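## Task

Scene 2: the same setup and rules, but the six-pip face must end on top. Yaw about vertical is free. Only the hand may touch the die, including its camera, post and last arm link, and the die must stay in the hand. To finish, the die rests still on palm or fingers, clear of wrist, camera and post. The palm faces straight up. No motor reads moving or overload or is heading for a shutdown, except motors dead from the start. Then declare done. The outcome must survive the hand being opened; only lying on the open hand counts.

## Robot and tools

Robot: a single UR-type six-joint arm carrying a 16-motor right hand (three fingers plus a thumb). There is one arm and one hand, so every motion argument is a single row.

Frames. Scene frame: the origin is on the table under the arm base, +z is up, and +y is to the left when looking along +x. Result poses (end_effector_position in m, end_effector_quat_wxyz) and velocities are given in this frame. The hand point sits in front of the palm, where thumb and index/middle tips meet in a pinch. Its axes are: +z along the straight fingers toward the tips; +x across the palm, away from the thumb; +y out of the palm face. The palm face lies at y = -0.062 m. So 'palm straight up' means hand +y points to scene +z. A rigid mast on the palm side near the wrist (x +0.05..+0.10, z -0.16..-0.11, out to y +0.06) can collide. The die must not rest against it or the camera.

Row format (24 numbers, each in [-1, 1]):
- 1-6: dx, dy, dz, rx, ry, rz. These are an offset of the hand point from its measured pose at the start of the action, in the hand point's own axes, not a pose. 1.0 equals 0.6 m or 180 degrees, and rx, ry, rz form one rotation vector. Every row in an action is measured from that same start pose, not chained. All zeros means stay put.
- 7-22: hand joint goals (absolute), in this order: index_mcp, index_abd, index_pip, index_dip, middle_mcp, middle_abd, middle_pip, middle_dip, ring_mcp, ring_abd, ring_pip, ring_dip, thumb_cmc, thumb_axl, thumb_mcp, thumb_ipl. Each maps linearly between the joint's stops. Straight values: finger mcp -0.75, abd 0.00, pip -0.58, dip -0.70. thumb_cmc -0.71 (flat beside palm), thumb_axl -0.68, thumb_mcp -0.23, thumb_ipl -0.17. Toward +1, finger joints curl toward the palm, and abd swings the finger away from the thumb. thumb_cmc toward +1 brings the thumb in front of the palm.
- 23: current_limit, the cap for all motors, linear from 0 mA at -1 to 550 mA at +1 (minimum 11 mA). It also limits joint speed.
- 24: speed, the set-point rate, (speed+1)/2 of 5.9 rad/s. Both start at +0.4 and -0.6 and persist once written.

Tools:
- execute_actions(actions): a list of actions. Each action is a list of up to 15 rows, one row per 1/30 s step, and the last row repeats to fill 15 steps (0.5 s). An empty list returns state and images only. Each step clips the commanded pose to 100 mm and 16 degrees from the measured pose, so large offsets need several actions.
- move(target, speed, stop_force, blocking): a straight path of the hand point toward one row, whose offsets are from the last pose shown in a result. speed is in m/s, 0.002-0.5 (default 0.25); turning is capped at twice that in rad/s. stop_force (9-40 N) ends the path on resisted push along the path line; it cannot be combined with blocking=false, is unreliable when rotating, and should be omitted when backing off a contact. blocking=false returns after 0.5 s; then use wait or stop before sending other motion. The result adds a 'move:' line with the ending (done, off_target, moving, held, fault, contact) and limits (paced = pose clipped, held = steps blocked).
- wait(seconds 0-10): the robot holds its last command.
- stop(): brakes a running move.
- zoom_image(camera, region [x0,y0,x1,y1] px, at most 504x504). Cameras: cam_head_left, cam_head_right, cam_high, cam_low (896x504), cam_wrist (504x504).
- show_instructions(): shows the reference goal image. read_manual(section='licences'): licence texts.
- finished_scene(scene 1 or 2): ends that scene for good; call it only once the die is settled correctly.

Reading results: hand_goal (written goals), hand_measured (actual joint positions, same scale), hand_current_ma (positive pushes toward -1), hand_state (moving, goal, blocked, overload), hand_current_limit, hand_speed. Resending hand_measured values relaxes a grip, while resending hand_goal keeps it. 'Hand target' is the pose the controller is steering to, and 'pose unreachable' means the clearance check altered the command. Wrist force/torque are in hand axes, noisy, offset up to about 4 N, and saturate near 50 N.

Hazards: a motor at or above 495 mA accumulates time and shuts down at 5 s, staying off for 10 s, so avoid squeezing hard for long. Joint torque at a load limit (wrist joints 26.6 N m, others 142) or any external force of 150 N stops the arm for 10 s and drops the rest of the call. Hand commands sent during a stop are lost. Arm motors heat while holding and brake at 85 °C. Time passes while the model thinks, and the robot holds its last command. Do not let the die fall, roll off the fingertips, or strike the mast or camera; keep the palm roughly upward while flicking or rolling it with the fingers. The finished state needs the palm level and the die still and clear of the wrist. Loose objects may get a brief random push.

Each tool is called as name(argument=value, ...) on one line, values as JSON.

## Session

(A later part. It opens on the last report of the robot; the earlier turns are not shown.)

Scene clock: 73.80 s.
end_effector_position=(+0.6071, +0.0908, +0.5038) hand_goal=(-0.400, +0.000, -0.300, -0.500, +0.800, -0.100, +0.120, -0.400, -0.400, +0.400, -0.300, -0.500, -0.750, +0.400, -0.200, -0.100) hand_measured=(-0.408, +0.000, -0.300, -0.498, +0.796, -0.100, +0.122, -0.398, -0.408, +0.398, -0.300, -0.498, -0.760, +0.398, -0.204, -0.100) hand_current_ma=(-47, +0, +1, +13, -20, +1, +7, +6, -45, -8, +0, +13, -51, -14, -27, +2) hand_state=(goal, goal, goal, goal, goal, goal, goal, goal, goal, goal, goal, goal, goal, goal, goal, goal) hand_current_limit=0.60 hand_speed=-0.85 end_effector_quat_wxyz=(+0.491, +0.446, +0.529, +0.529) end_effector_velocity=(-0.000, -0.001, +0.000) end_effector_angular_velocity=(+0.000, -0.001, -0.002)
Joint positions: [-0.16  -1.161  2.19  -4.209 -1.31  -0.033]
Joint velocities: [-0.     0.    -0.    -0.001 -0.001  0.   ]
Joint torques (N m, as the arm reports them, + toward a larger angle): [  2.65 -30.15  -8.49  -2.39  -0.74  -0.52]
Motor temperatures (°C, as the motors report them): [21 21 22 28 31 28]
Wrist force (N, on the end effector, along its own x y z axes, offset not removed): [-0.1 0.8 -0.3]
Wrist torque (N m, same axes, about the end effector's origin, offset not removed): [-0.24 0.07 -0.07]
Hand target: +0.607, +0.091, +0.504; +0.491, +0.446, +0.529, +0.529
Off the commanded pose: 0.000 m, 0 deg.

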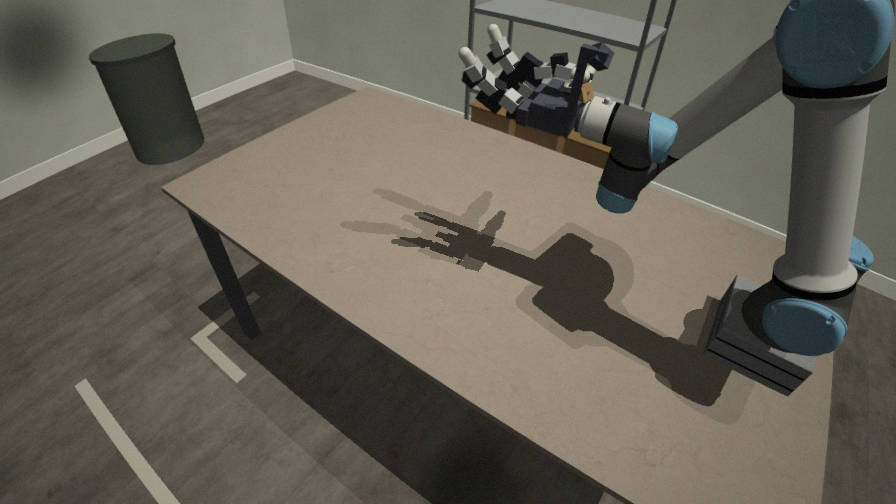

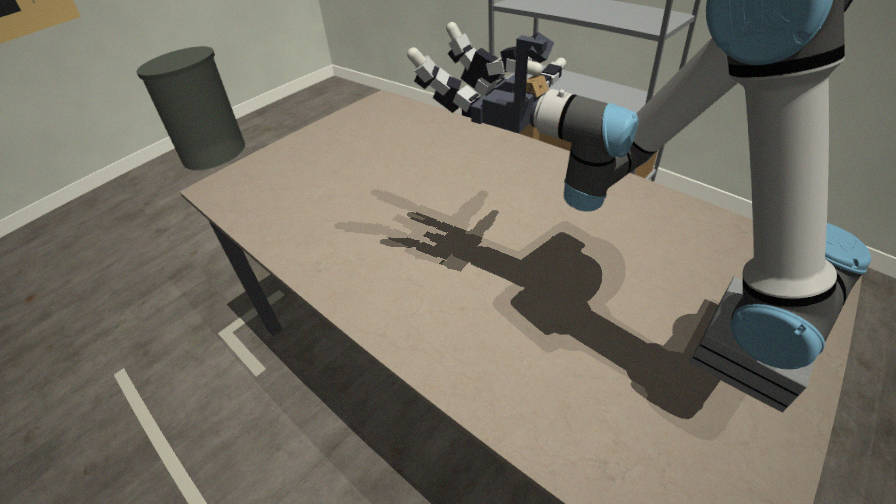

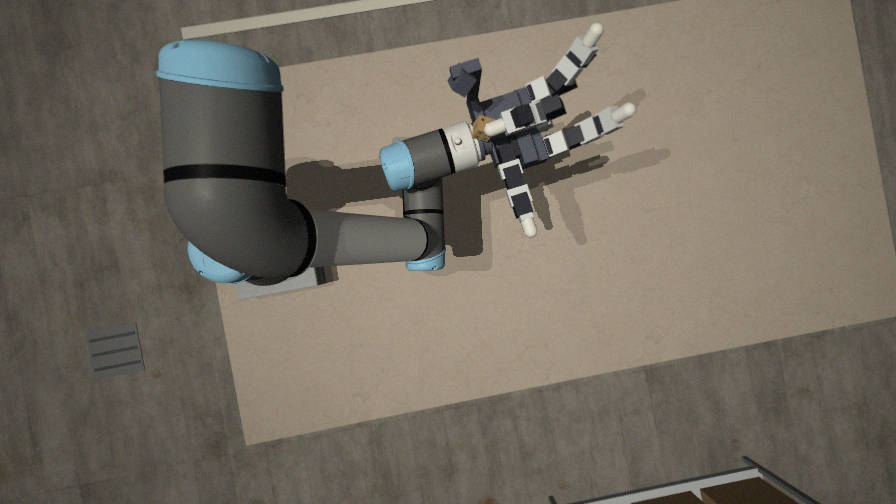

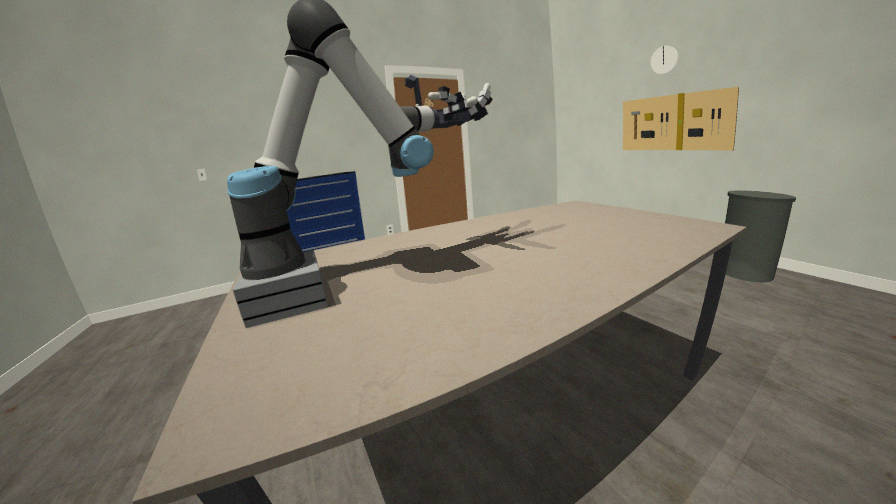

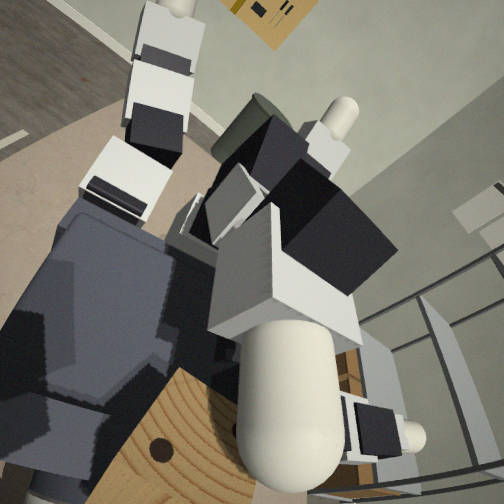

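execute_actions(actions=[[[0,0,0,0,0,0,-0.4,0,-0.3,-0.5,0.9,-0.1,0.15,-0.38,-0.4,0.4,-0.3,-0.5,-0.75,0.4,-0.2,-0.1,0.3,-0.85]],[[0,0,0,0,0,0,-0.4,0,-0.3,-0.5,0.85,-0.1,0.28,-0.28,-0.4,0.4,-0.3,-0.5,-0.75,0.4,-0.2,-0.1,0.3,-0.85]],[[0,0,0,0,0,0,-0.4,0,-0.3,-0.5,0.78,-0.1,0.4,-0.18,-0.4,0.4,-0.3,-0.5,-0.75,0.4,-0.2,-0.1,0.3,-0.85]],[[0,0,0,0,0,0,-0.4,0,-0.3,-0.5,0.78,-0.1,0.4,-0.18,-0.4,0.4,-0.3,-0.5,-0.75,0.4,-0.2,-0.1,0.3,-0.85]]])

zoom_image(camera="cam_head_left", region=[480,10,640,130])

zoom_image(camera="cam_high", region=[440,50,620,190])

Scene clock: 80.80 s.
end_effector_position=(+0.6071, +0.0908, +0.5038) hand_goal=(-0.400, +0.000, -0.300, -0.500, +0.780, -0.100, +0.400, -0.180, -0.400, +0.400, -0.300, -0.500, -0.750, +0.400, -0.200, -0.100) hand_measured=(-0.408, +0.000, -0.300, -0.498, +0.742, -0.104, +0.138, -0.220, -0.408, +0.398, -0.300, -0.498, -0.760, +0.398, -0.204, -0.100) hand_current_ma=(-47, +0, +1, +13, -219, -21, -357, -227, -45, -8, +0, +13, -51, -14, -27, +2) hand_state=(goal, goal, goal, goal, blocked, goal, blocked, blocked, goal, goal, goal, goal, goal, goal, goal, goal) hand_current_limit=0.30 hand_speed=-0.85 end_effector_quat_wxyz=(+0.491, +0.446, +0.529, +0.529) end_effector_velocity=(+0.000, -0.000, +0.000) end_effector_angular_velocity=(-0.000, -0.000, -0.000)
Joint positions: [-0.16  -1.161  2.19  -4.209 -1.31  -0.033]
Joint velocities: [-0.     0.    -0.001 -0.    -0.    -0.   ]
Joint torques (N m, as the arm reports them, + toward a larger angle): [  1.73 -29.97  -6.97  -2.25  -1.11  -0.78]
Motor temperatures (°C, as the motors report them): [21 21 22 28 31 28]
Wrist force (N, on the end effector, along its own x y z axes, offset not removed): [-0.9 -1.0 -0.1]
Wrist torque (N m, same axes, about the end effector's origin, offset not removed): [-0.49 0.05 -0.17]
Hand target: +0.607, +0.091, +0.504; +0.491, +0.446, +0.529, +0.529
Off the commanded pose: 0.000 m, 0 deg.

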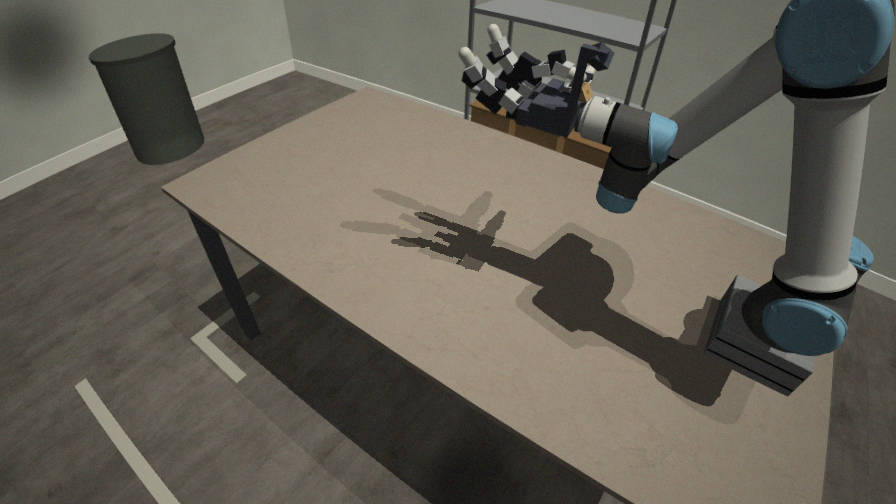

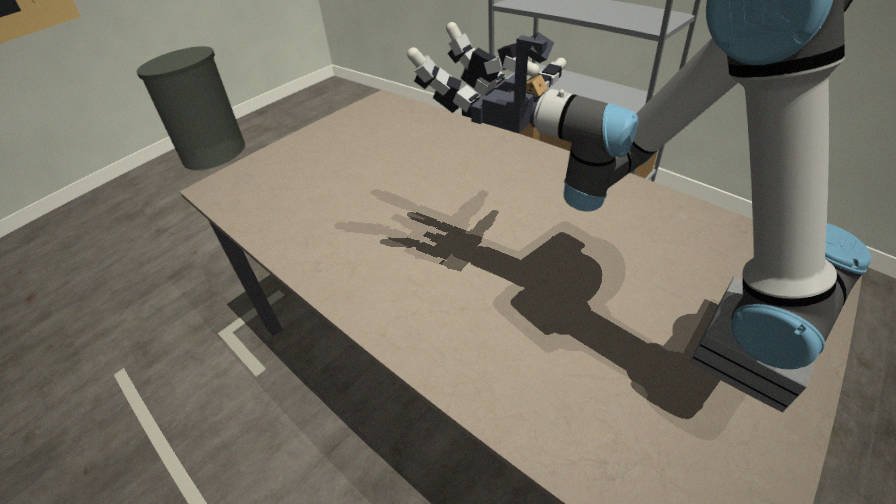

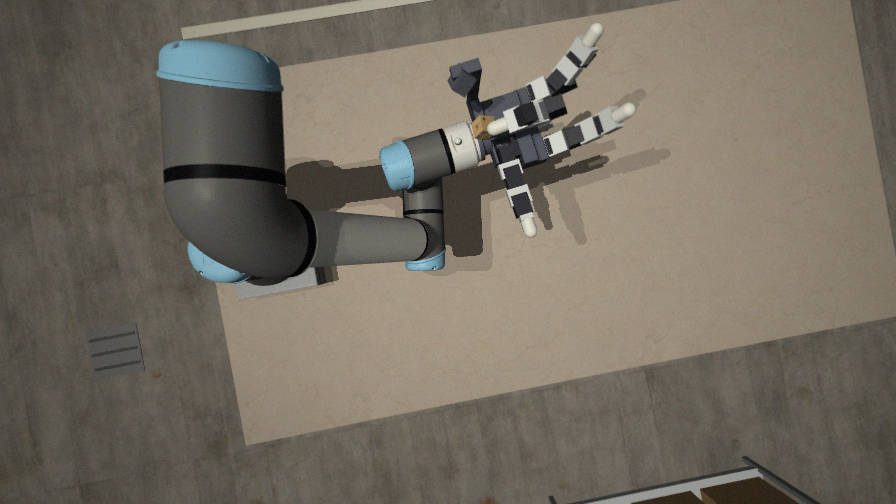

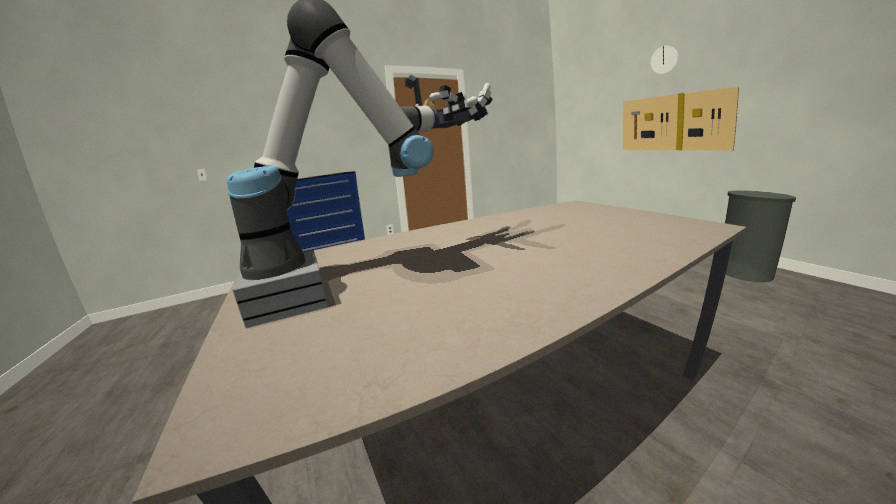

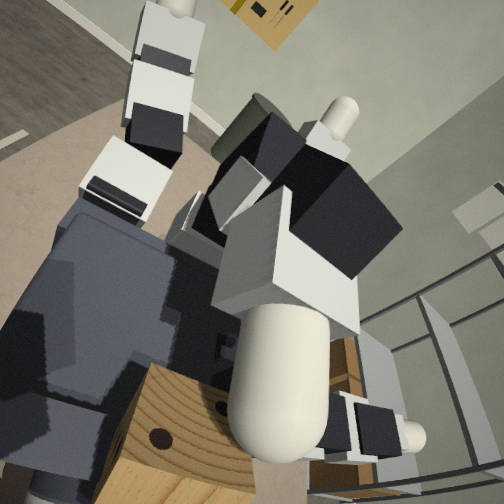

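Region (480, 10, 640, 130) of cam_head_left's 896x504 image, scaled by 3.150, with more detail than that image has; it fills the top 378 rows of this view, and the rest is white.

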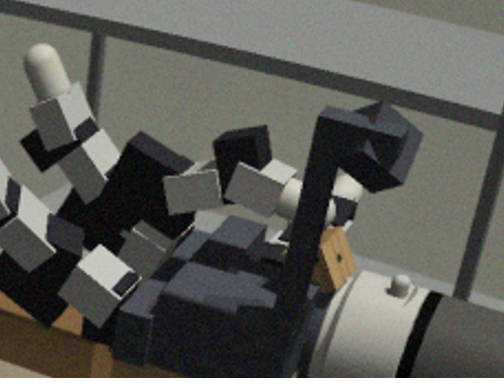

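Region (440, 50, 620, 190) of cam_high's 896x504 image, scaled by 2.800, with more detail than that image has.

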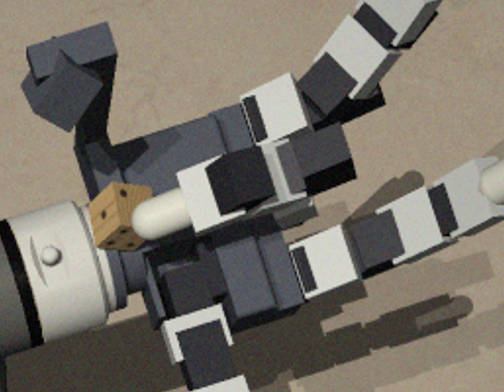

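execute_actions(actions=[[[0,0,0,0,0,0,-0.4,0,-0.3,-0.5,0.7,-0.1,0.1,-0.4,-0.4,0.4,-0.3,-0.5,-0.75,0.4,-0.2,-0.1,0.3,-0.7]],[[0,0,0,0,0,0,-0.4,0,-0.3,-0.5,0.5,-0.1,0.0,-0.45,-0.4,0.4,-0.3,-0.5,-0.75,0.4,-0.2,-0.1,0.3,-0.7]],[[0,0,0,0,0,0,-0.4,0,-0.3,-0.5,0.2,-0.1,0.0,-0.45,-0.4,0.4,-0.3,-0.5,-0.75,0.4,-0.2,-0.1,0.3,-0.7]],[[0,0,0,0,0,0,-0.4,0,-0.3,-0.5,0.2,-0.1,0.0,-0.45,-0.4,0.4,-0.3,-0.5,-0.75,0.4,-0.2,-0.1,0.3,-0.7]]])

zoom_image(camera="cam_head_left", region=[480,10,640,130])

zoom_image(camera="cam_high", region=[440,50,620,190])

Scene clock: 91.20 s.
end_effector_position=(+0.6071, +0.0908, +0.5038) hand_goal=(-0.400, +0.000, -0.300, -0.500, +0.200, -0.100, +0.000, -0.450, -0.400, +0.400, -0.300, -0.500, -0.750, +0.400, -0.200, -0.100) hand_measured=(-0.408, +0.000, -0.300, -0.498, +0.200, -0.104, +0.004, -0.446, -0.408, +0.398, -0.300, -0.498, -0.760, +0.398, -0.204, -0.100) hand_current_ma=(-47, +0, +1, +13, -1, -16, +23, +18, -45, -8, +0, +13, -51, -14, -27, +2) hand_state=(goal, goal, goal, goal, goal, goal, goal, goal, goal, goal, goal, goal, goal, goal, goal, goal) hand_current_limit=0.30 hand_speed=-0.70 end_effector_quat_wxyz=(+0.491, +0.446, +0.529, +0.529) end_effector_velocity=(-0.000, -0.000, +0.001) end_effector_angular_velocity=(-0.000, -0.001, -0.001)
Joint positions: [-0.16  -1.161  2.19  -4.209 -1.31  -0.033]
Joint velocities: [-0.    -0.001 -0.    -0.001 -0.001 -0.   ]
Joint torques (N m, as the arm reports them, + toward a larger angle): [  2.56 -29.99  -9.73  -2.26  -1.04  -0.76]
Motor temperatures (°C, as the motors report them): [21 21 22 28 31 28]
Wrist force (N, on the end effector, along its own x y z axes, offset not removed): [1.0 -1.1 0.4]
Wrist torque (N m, same axes, about the end effector's origin, offset not removed): [-0.62 -0.05 -0.02]
Hand target: +0.607, +0.091, +0.504; +0.491, +0.446, +0.529, +0.529
Off the commanded pose: 0.000 m, 0 deg.

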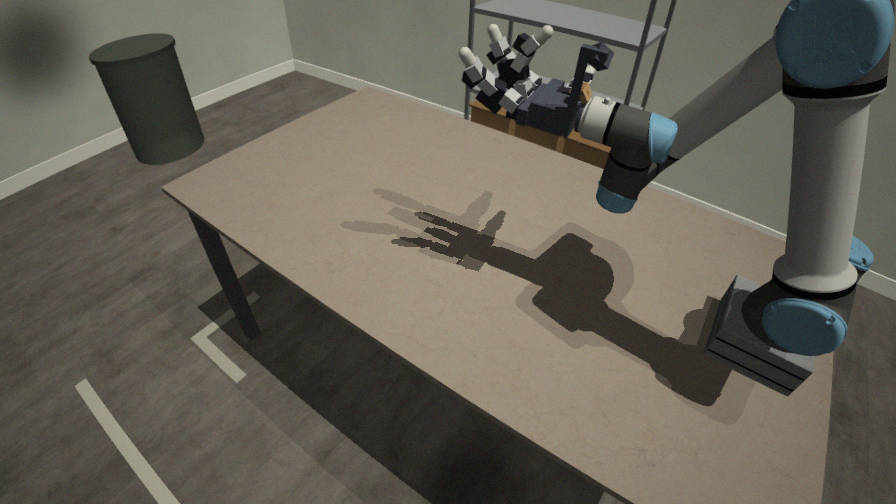

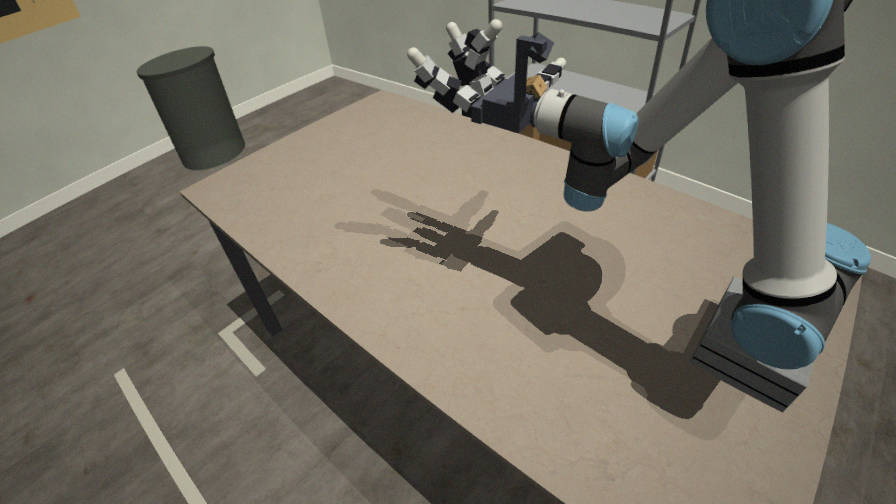

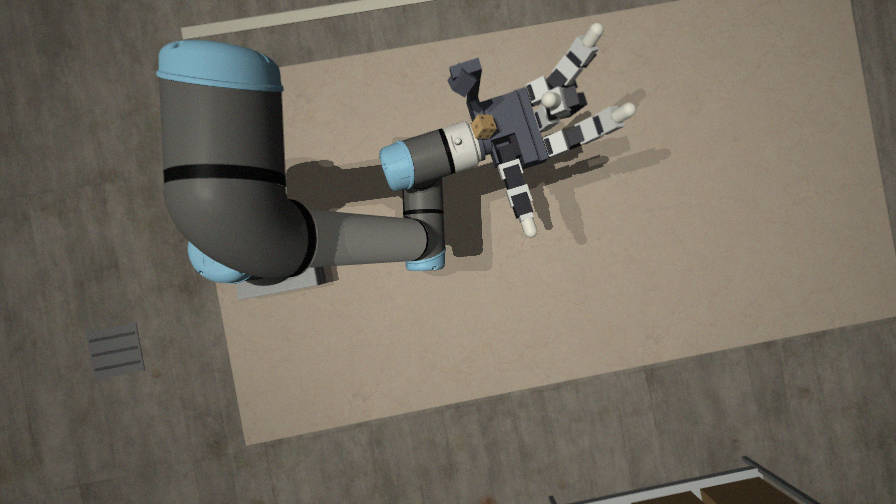

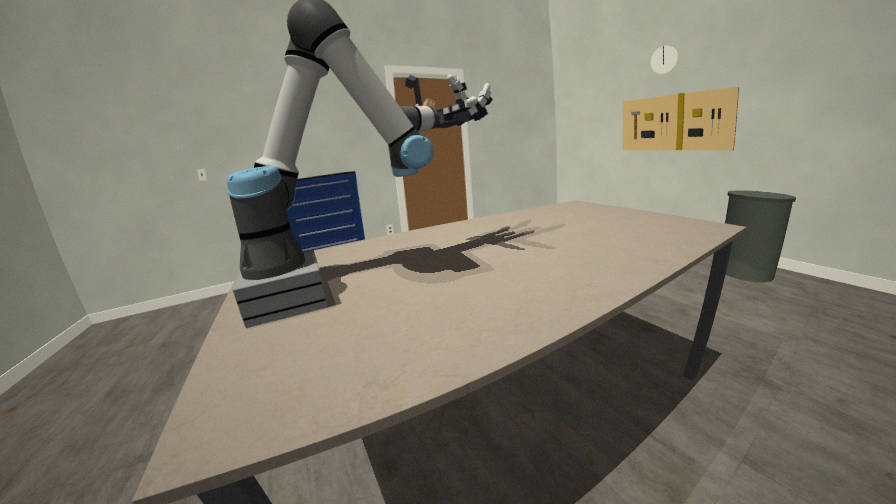

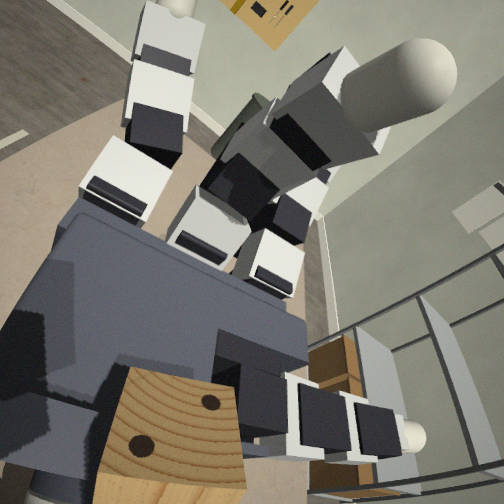

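Region (480, 10, 640, 130) of cam_head_left's 896x504 image, scaled by 3.150, with more detail than that image has; it fills the top 378 rows of this view, and the rest is white.

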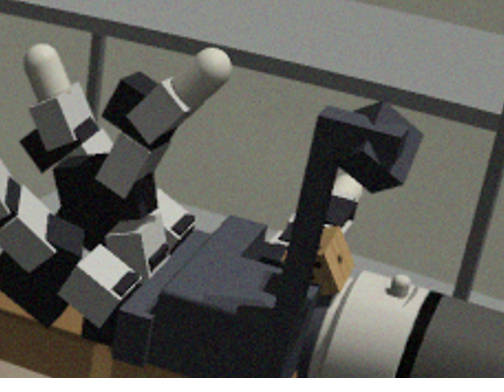

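Region (440, 50, 620, 190) of cam_high's 896x504 image, scaled by 2.800, with more detail than that image has.

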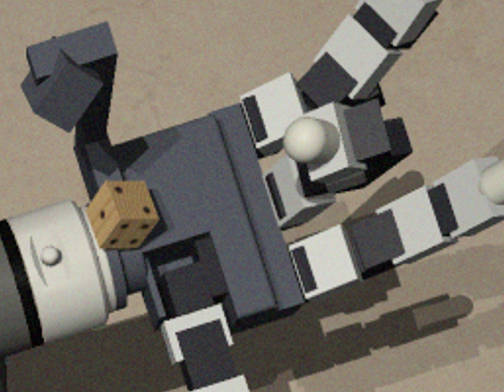

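move(target=[0,0,0,0.11,0,0,0.0,0,0.0,-0.3,0.0,0,0.0,-0.3,0.0,0,0.0,-0.3,-0.3,0.4,-0.2,-0.1,0.4,-0.6], speed=0.08)

zoom_image(camera="cam_high", region=[420,30,640,200])

Scene clock: 99.80 s.
end_effector_position=(+0.6071, +0.0907, +0.5037) hand_goal=(+0.000, +0.000, +0.000, -0.300, +0.000, +0.000, +0.000, -0.300, +0.000, +0.000, +0.000, -0.300, -0.300, +0.400, -0.200, -0.100) hand_measured=(-0.016, +0.000, -0.002, -0.302, -0.006, -0.002, +0.002, -0.302, -0.016, +0.004, -0.002, -0.302, -0.324, +0.398, -0.204, -0.100) hand_current_ma=(-83, +0, -13, -13, -32, -13, +10, -12, -83, +16, -14, -13, -121, -14, -29, +2) hand_state=(goal, goal, goal, goal, goal, goal, goal, goal, goal, goal, goal, goal, blocked, goal, goal, goal) hand_current_limit=0.40 hand_speed=-0.60 end_effector_quat_wxyz=(+0.408, +0.524, +0.612, +0.430) end_effector_velocity=(+0.001, -0.000, -0.000) end_effector_angular_velocity=(-0.001, +0.011, -0.000)
Joint positions: [-0.164 -1.464  2.267 -3.627 -1.332 -0.123]
Joint velocities: [ 0.    -0.007 -0.002  0.02  -0.001 -0.002]
Joint torques (N m, as the arm reports them, + toward a larger angle): [  7.49 -28.85 -23.33  -1.6   -1.91  -1.94]
Motor temperatures (°C, as the motors report them): [21 21 22 28 31 28]
Wrist force (N, on the end effector, along its own x y z axes, offset not removed): [-0.7 -3.6 -0.4]
Wrist torque (N m, same axes, about the end effector's origin, offset not removed): [-0.74 0.18 -0.21]
Hand target: +0.607, +0.091, +0.504; +0.407, +0.524, +0.612, +0.430
Off the commanded pose: 0.000 m, 0 deg.
move: done

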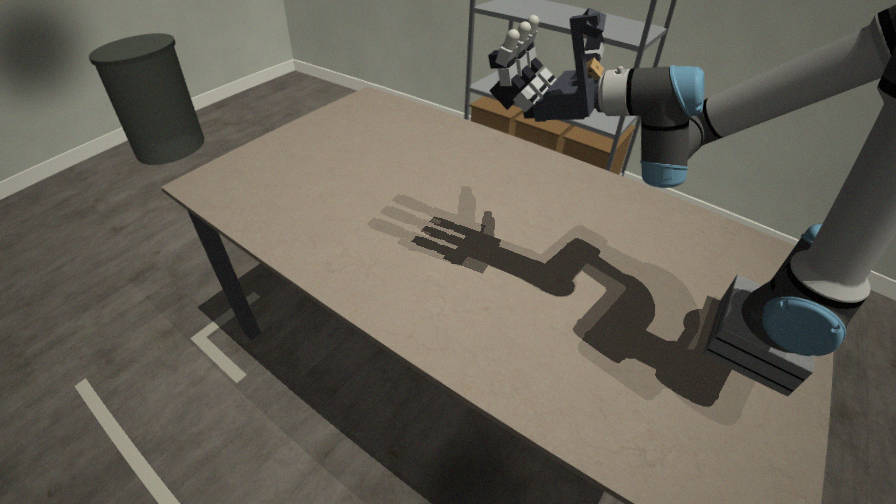

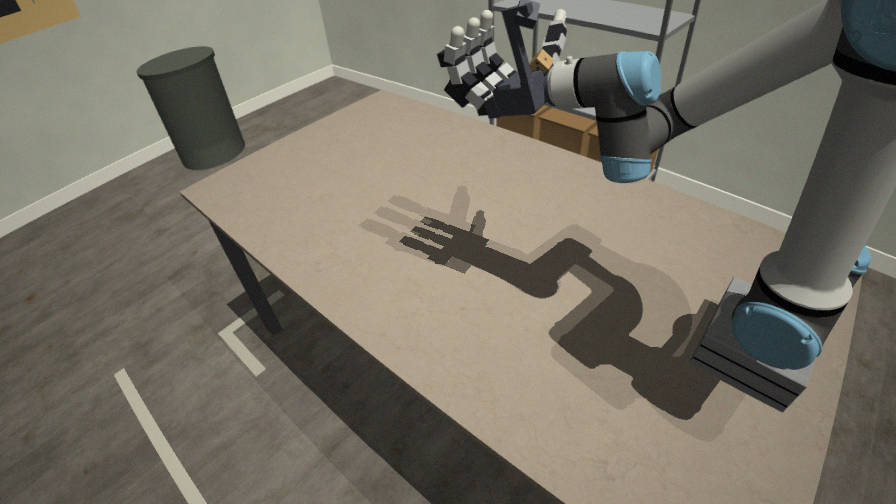

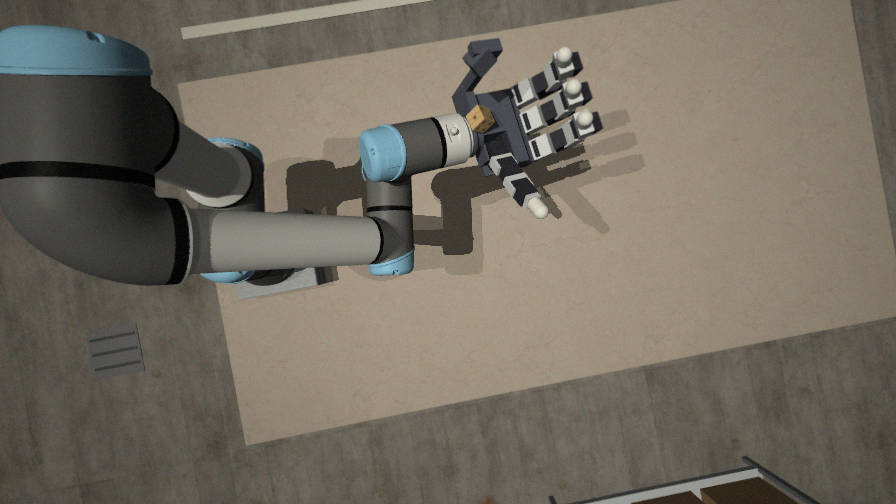

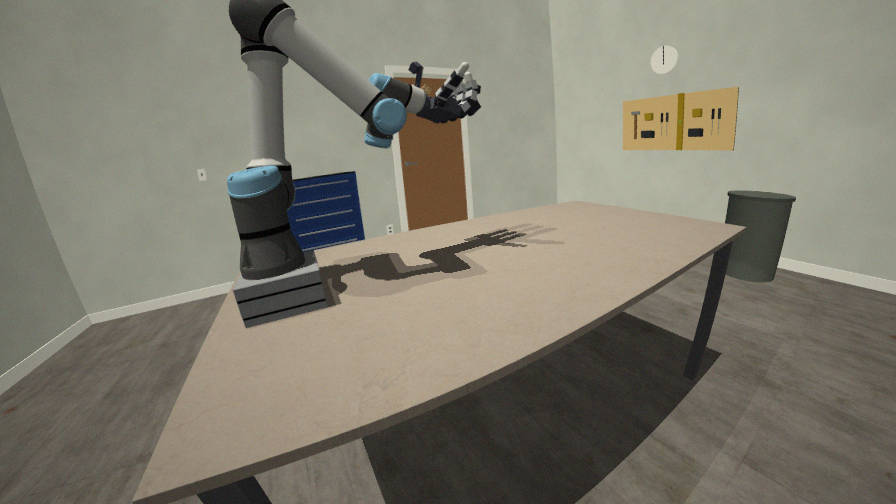

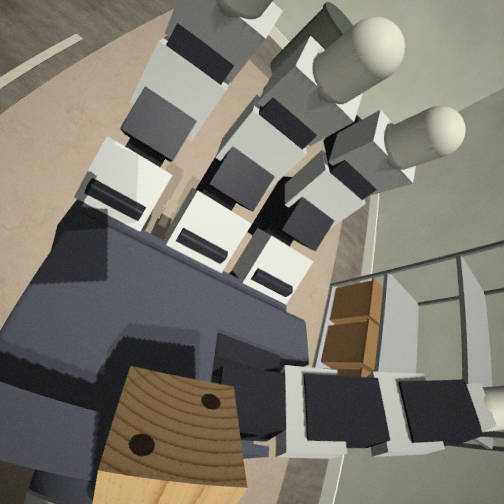

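Region (420, 30, 640, 200) of cam_high's 896x504 image, scaled by 2.291, with more detail than that image has; it fills the top 389 rows of this view, and the rest is white.

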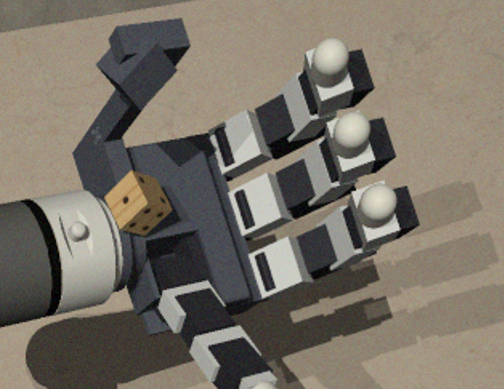

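move(target=[0,0,0,0.1,0,0,0.0,0,0.0,-0.3,0.0,0,0.0,-0.3,0.0,0,0.0,-0.3,-0.3,0.4,-0.2,-0.1,0.4,-0.6], speed=0.05)

zoom_image(camera="cam_high", region=[420,30,640,200])

Scene clock: 106.90 s.
end_effector_position=(+0.6071, +0.0908, +0.5037) hand_goal=(+0.000, +0.000, +0.000, -0.300, +0.000, +0.000, +0.000, -0.300, +0.000, +0.000, +0.000, -0.300, -0.300, +0.400, -0.200, -0.100) hand_measured=(-0.016, +0.000, -0.002, -0.302, -0.008, -0.002, +0.002, -0.302, -0.016, +0.004, -0.002, -0.302, -0.320, +0.398, -0.204, -0.100) hand_current_ma=(-83, +0, -13, -13, -44, -13, +6, -12, -83, +16, -14, -13, -105, -14, -29, +2) hand_state=(goal, goal, goal, goal, goal, goal, goal, goal, goal, goal, goal, goal, blocked, goal, goal, goal) hand_current_limit=0.40 hand_speed=-0.60 end_effector_quat_wxyz=(+0.321, +0.581, +0.672, +0.330) end_effector_velocity=(+0.000, +0.001, -0.001) end_effector_angular_velocity=(-0.000, +0.014, +0.001)
Joint positions: [-0.15  -1.672  2.184 -3.022 -1.393 -0.182]
Joint velocities: [ 0.001 -0.005 -0.006  0.025 -0.002 -0.001]
Joint torques (N m, as the arm reports them, + toward a larger angle): [  6.87 -24.24 -30.69  -1.43  -2.29  -2.05]
Motor temperatures (°C, as the motors report them): [21 21 22 28 31 28]
Wrist force (N, on the end effector, along its own x y z axes, offset not removed): [-0.5 -0.1 -0.5]
Wrist torque (N m, same axes, about the end effector's origin, offset not removed): [-0.24 0.11 -0.28]
Hand target: +0.607, +0.091, +0.504; +0.321, +0.581, +0.672, +0.329
Off the commanded pose: 0.000 m, 0 deg.
move: done

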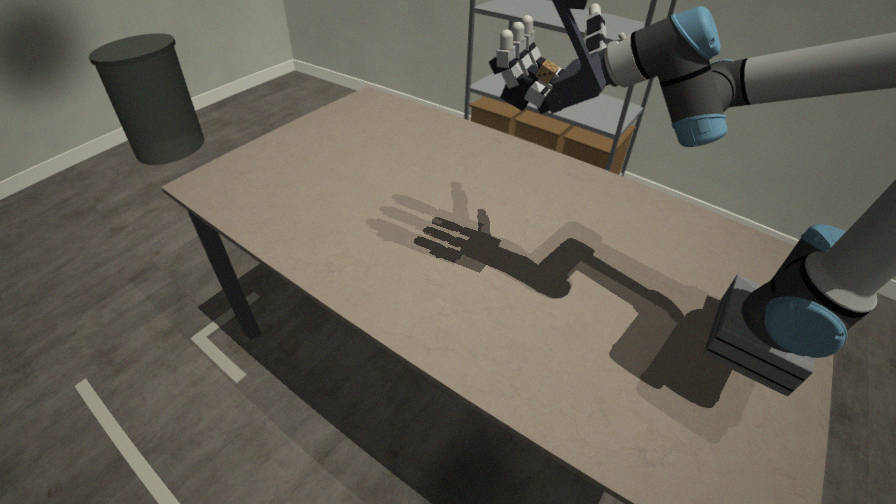

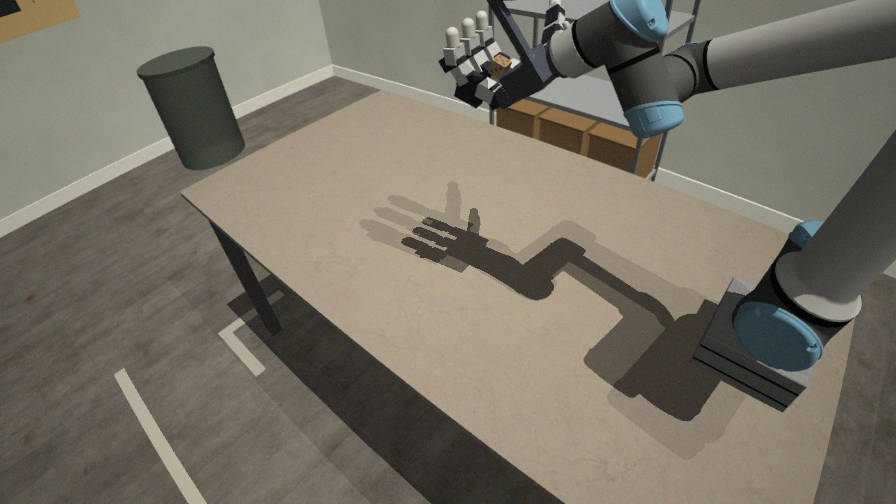

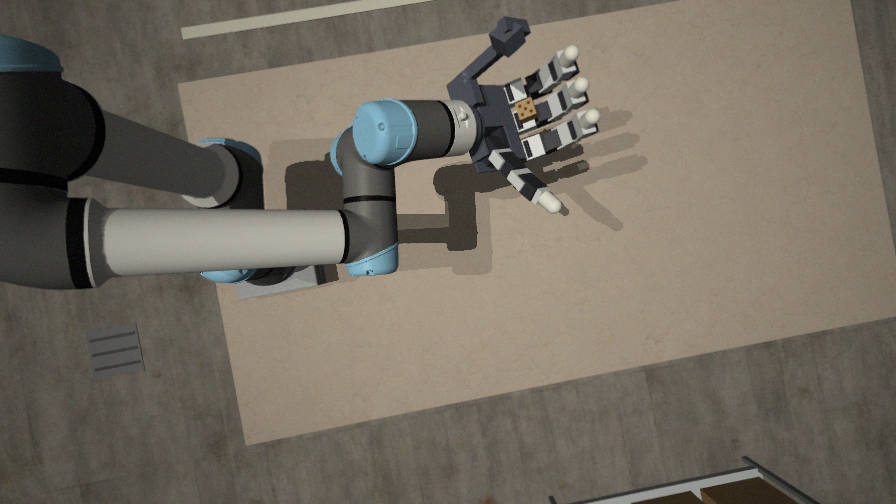

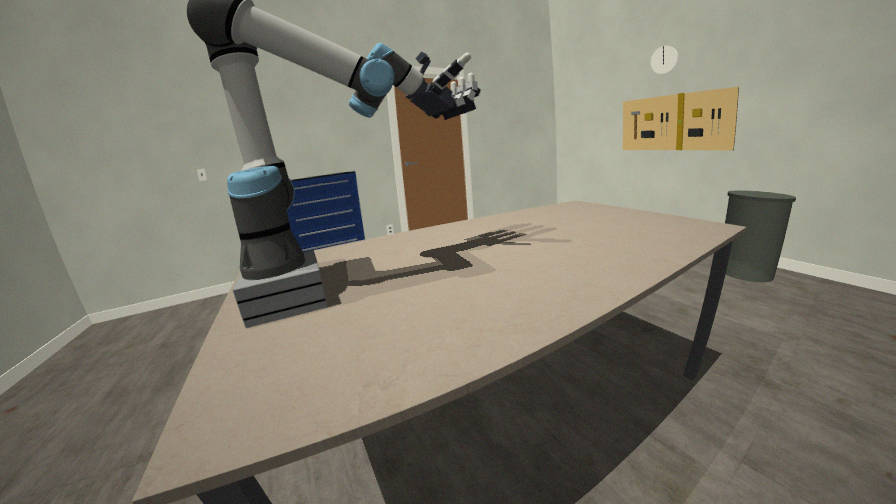

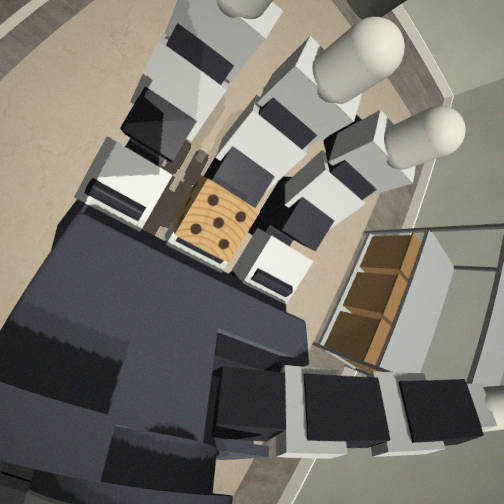

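Region (420, 30, 640, 200) of cam_high's 896x504 image, scaled by 2.291, with more detail than that image has; it fills the top 389 rows of this view, and the rest is white.

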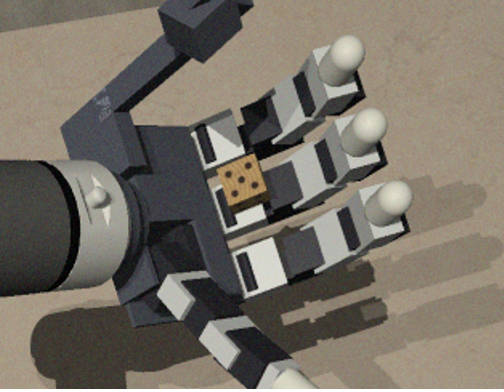

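zoom_image(camera="cam_head_left", region=[470,0,630,120])

zoom_image(camera="cam_head_right", region=[420,0,580,120])

Region (470, 0, 630, 120) of cam_head_left's 896x504 image, scaled by 3.150, with more detail than that image has; it fills the top 378 rows of this view, and the rest is white.

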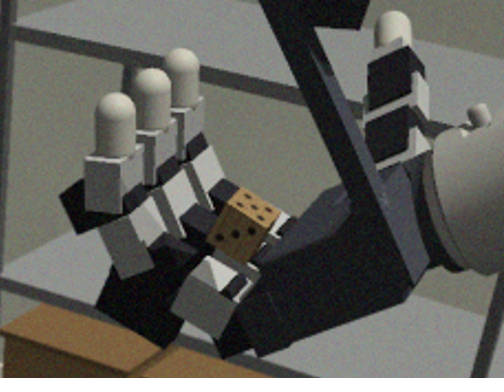

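Region (420, 0, 580, 120) of cam_head_right's 896x504 image, scaled by 3.150, with more detail than that image has; it fills the top 378 rows of this view, and the rest is white.

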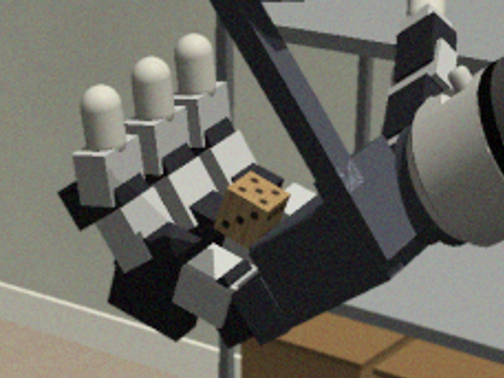

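move(target=[0,0,0,0.08,0,0,-0.1,0,0.0,-0.1,-0.15,0,0.0,-0.1,-0.1,0,0.0,-0.1,-0.3,0.4,-0.2,-0.1,0.4,-0.7], speed=0.04)

zoom_image(camera="cam_high", region=[420,30,640,200])

zoom_image(camera="cam_head_left", region=[470,0,630,120])

Scene clock: 119.73 s.
end_effector_position=(+0.6070, +0.0908, +0.5037) hand_goal=(-0.100, +0.000, +0.000, -0.100, -0.150, +0.000, +0.000, -0.100, -0.100, +0.000, +0.000, -0.100, -0.300, +0.400, -0.200, -0.100) hand_measured=(-0.110, +0.000, -0.002, -0.102, -0.158, -0.002, +0.000, -0.102, -0.110, +0.004, -0.002, -0.102, -0.316, +0.398, -0.204, -0.100) hand_current_ma=(-49, +0, -13, -15, -49, -13, +1, -14, -49, +16, -14, -15, -85, -14, -29, +2) hand_state=(goal, goal, goal, goal, goal, goal, goal, goal, goal, goal, goal, goal, goal, goal, goal, goal) hand_current_limit=0.40 hand_speed=-0.70 end_effector_quat_wxyz=(+0.246, +0.616, +0.708, +0.243) end_effector_velocity=(-0.000, +0.001, +0.001) end_effector_angular_velocity=(-0.002, +0.008, +0.001)
Joint positions: [-0.128 -1.733  2.032 -2.562 -1.456 -0.204]
Joint velocities: [ 0.002 -0.001 -0.007  0.016 -0.003 -0.   ]
Joint torques (N m, as the arm reports them, + toward a larger angle): [  7.96 -22.7  -29.36  -2.18  -1.81  -1.85]
Motor temperatures (°C, as the motors report them): [21 21 22 28 31 28]
Wrist force (N, on the end effector, along its own x y z axes, offset not removed): [-0.5 -0.6 0.3]
Wrist torque (N m, same axes, about the end effector's origin, offset not removed): [-0.06 0.00 -0.14]
Hand target: +0.607, +0.091, +0.504; +0.246, +0.616, +0.708, +0.243
Off the commanded pose: 0.000 m, 0 deg.
move: done

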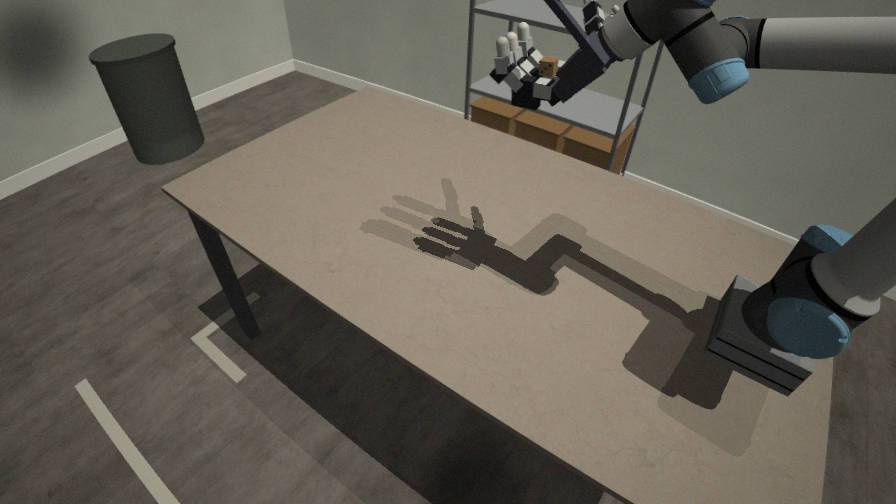

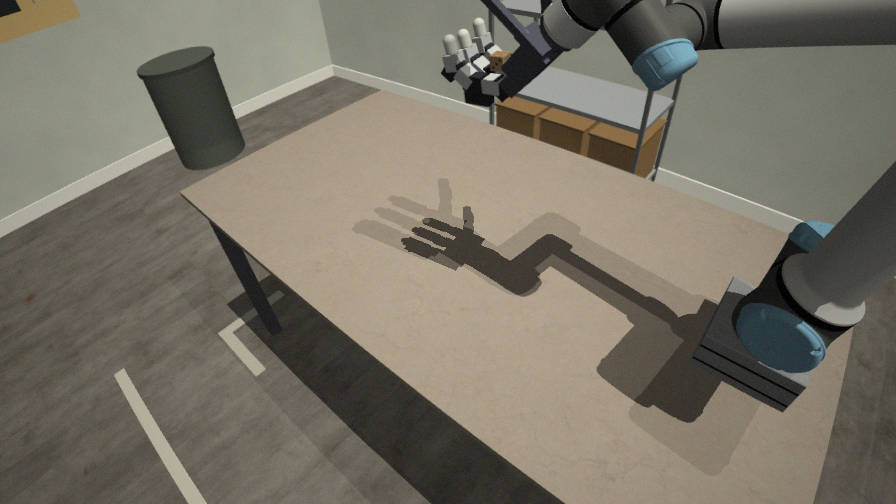

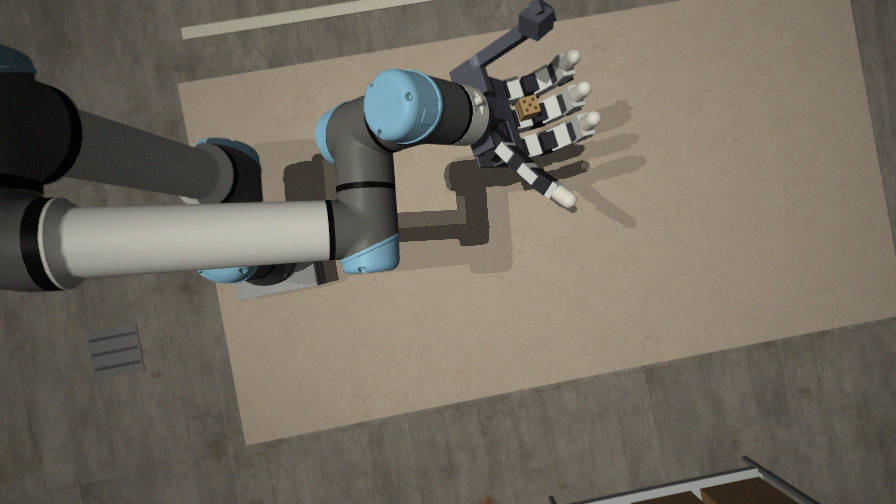

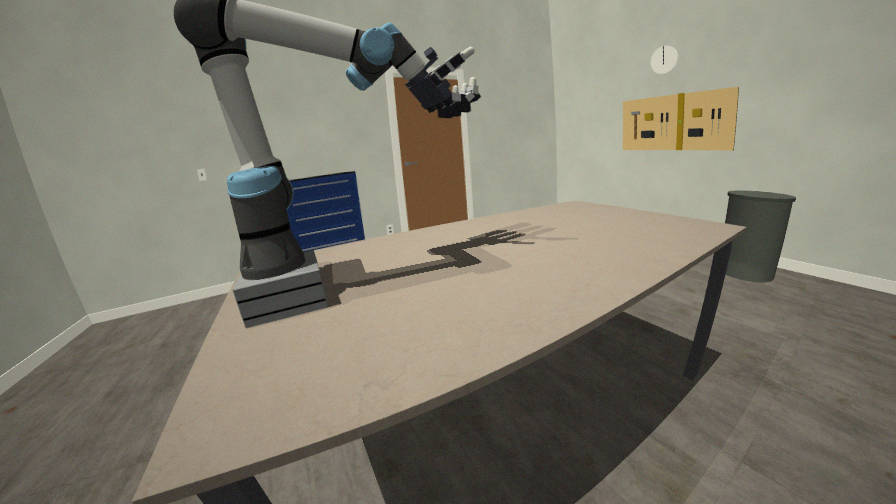

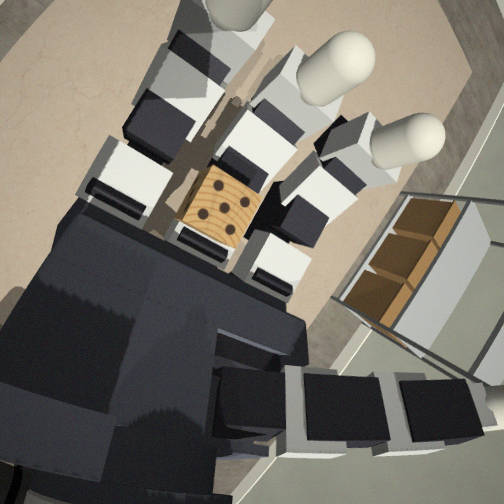

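Region (420, 30, 640, 200) of cam_high's 896x504 image, scaled by 2.291, with more detail than that image has; it fills the top 389 rows of this view, and the rest is white.

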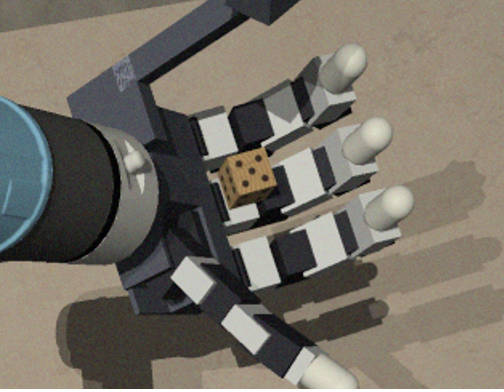

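Region (470, 0, 630, 120) of cam_head_left's 896x504 image, scaled by 3.150, with more detail than that image has; it fills the top 378 rows of this view, and the rest is white.

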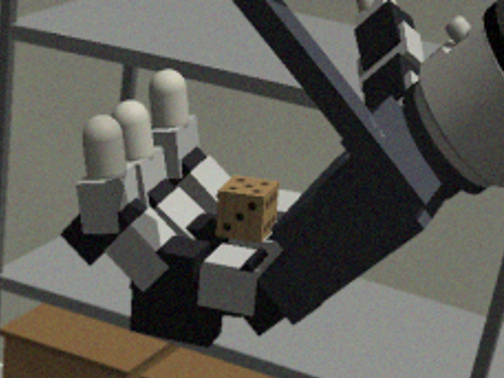

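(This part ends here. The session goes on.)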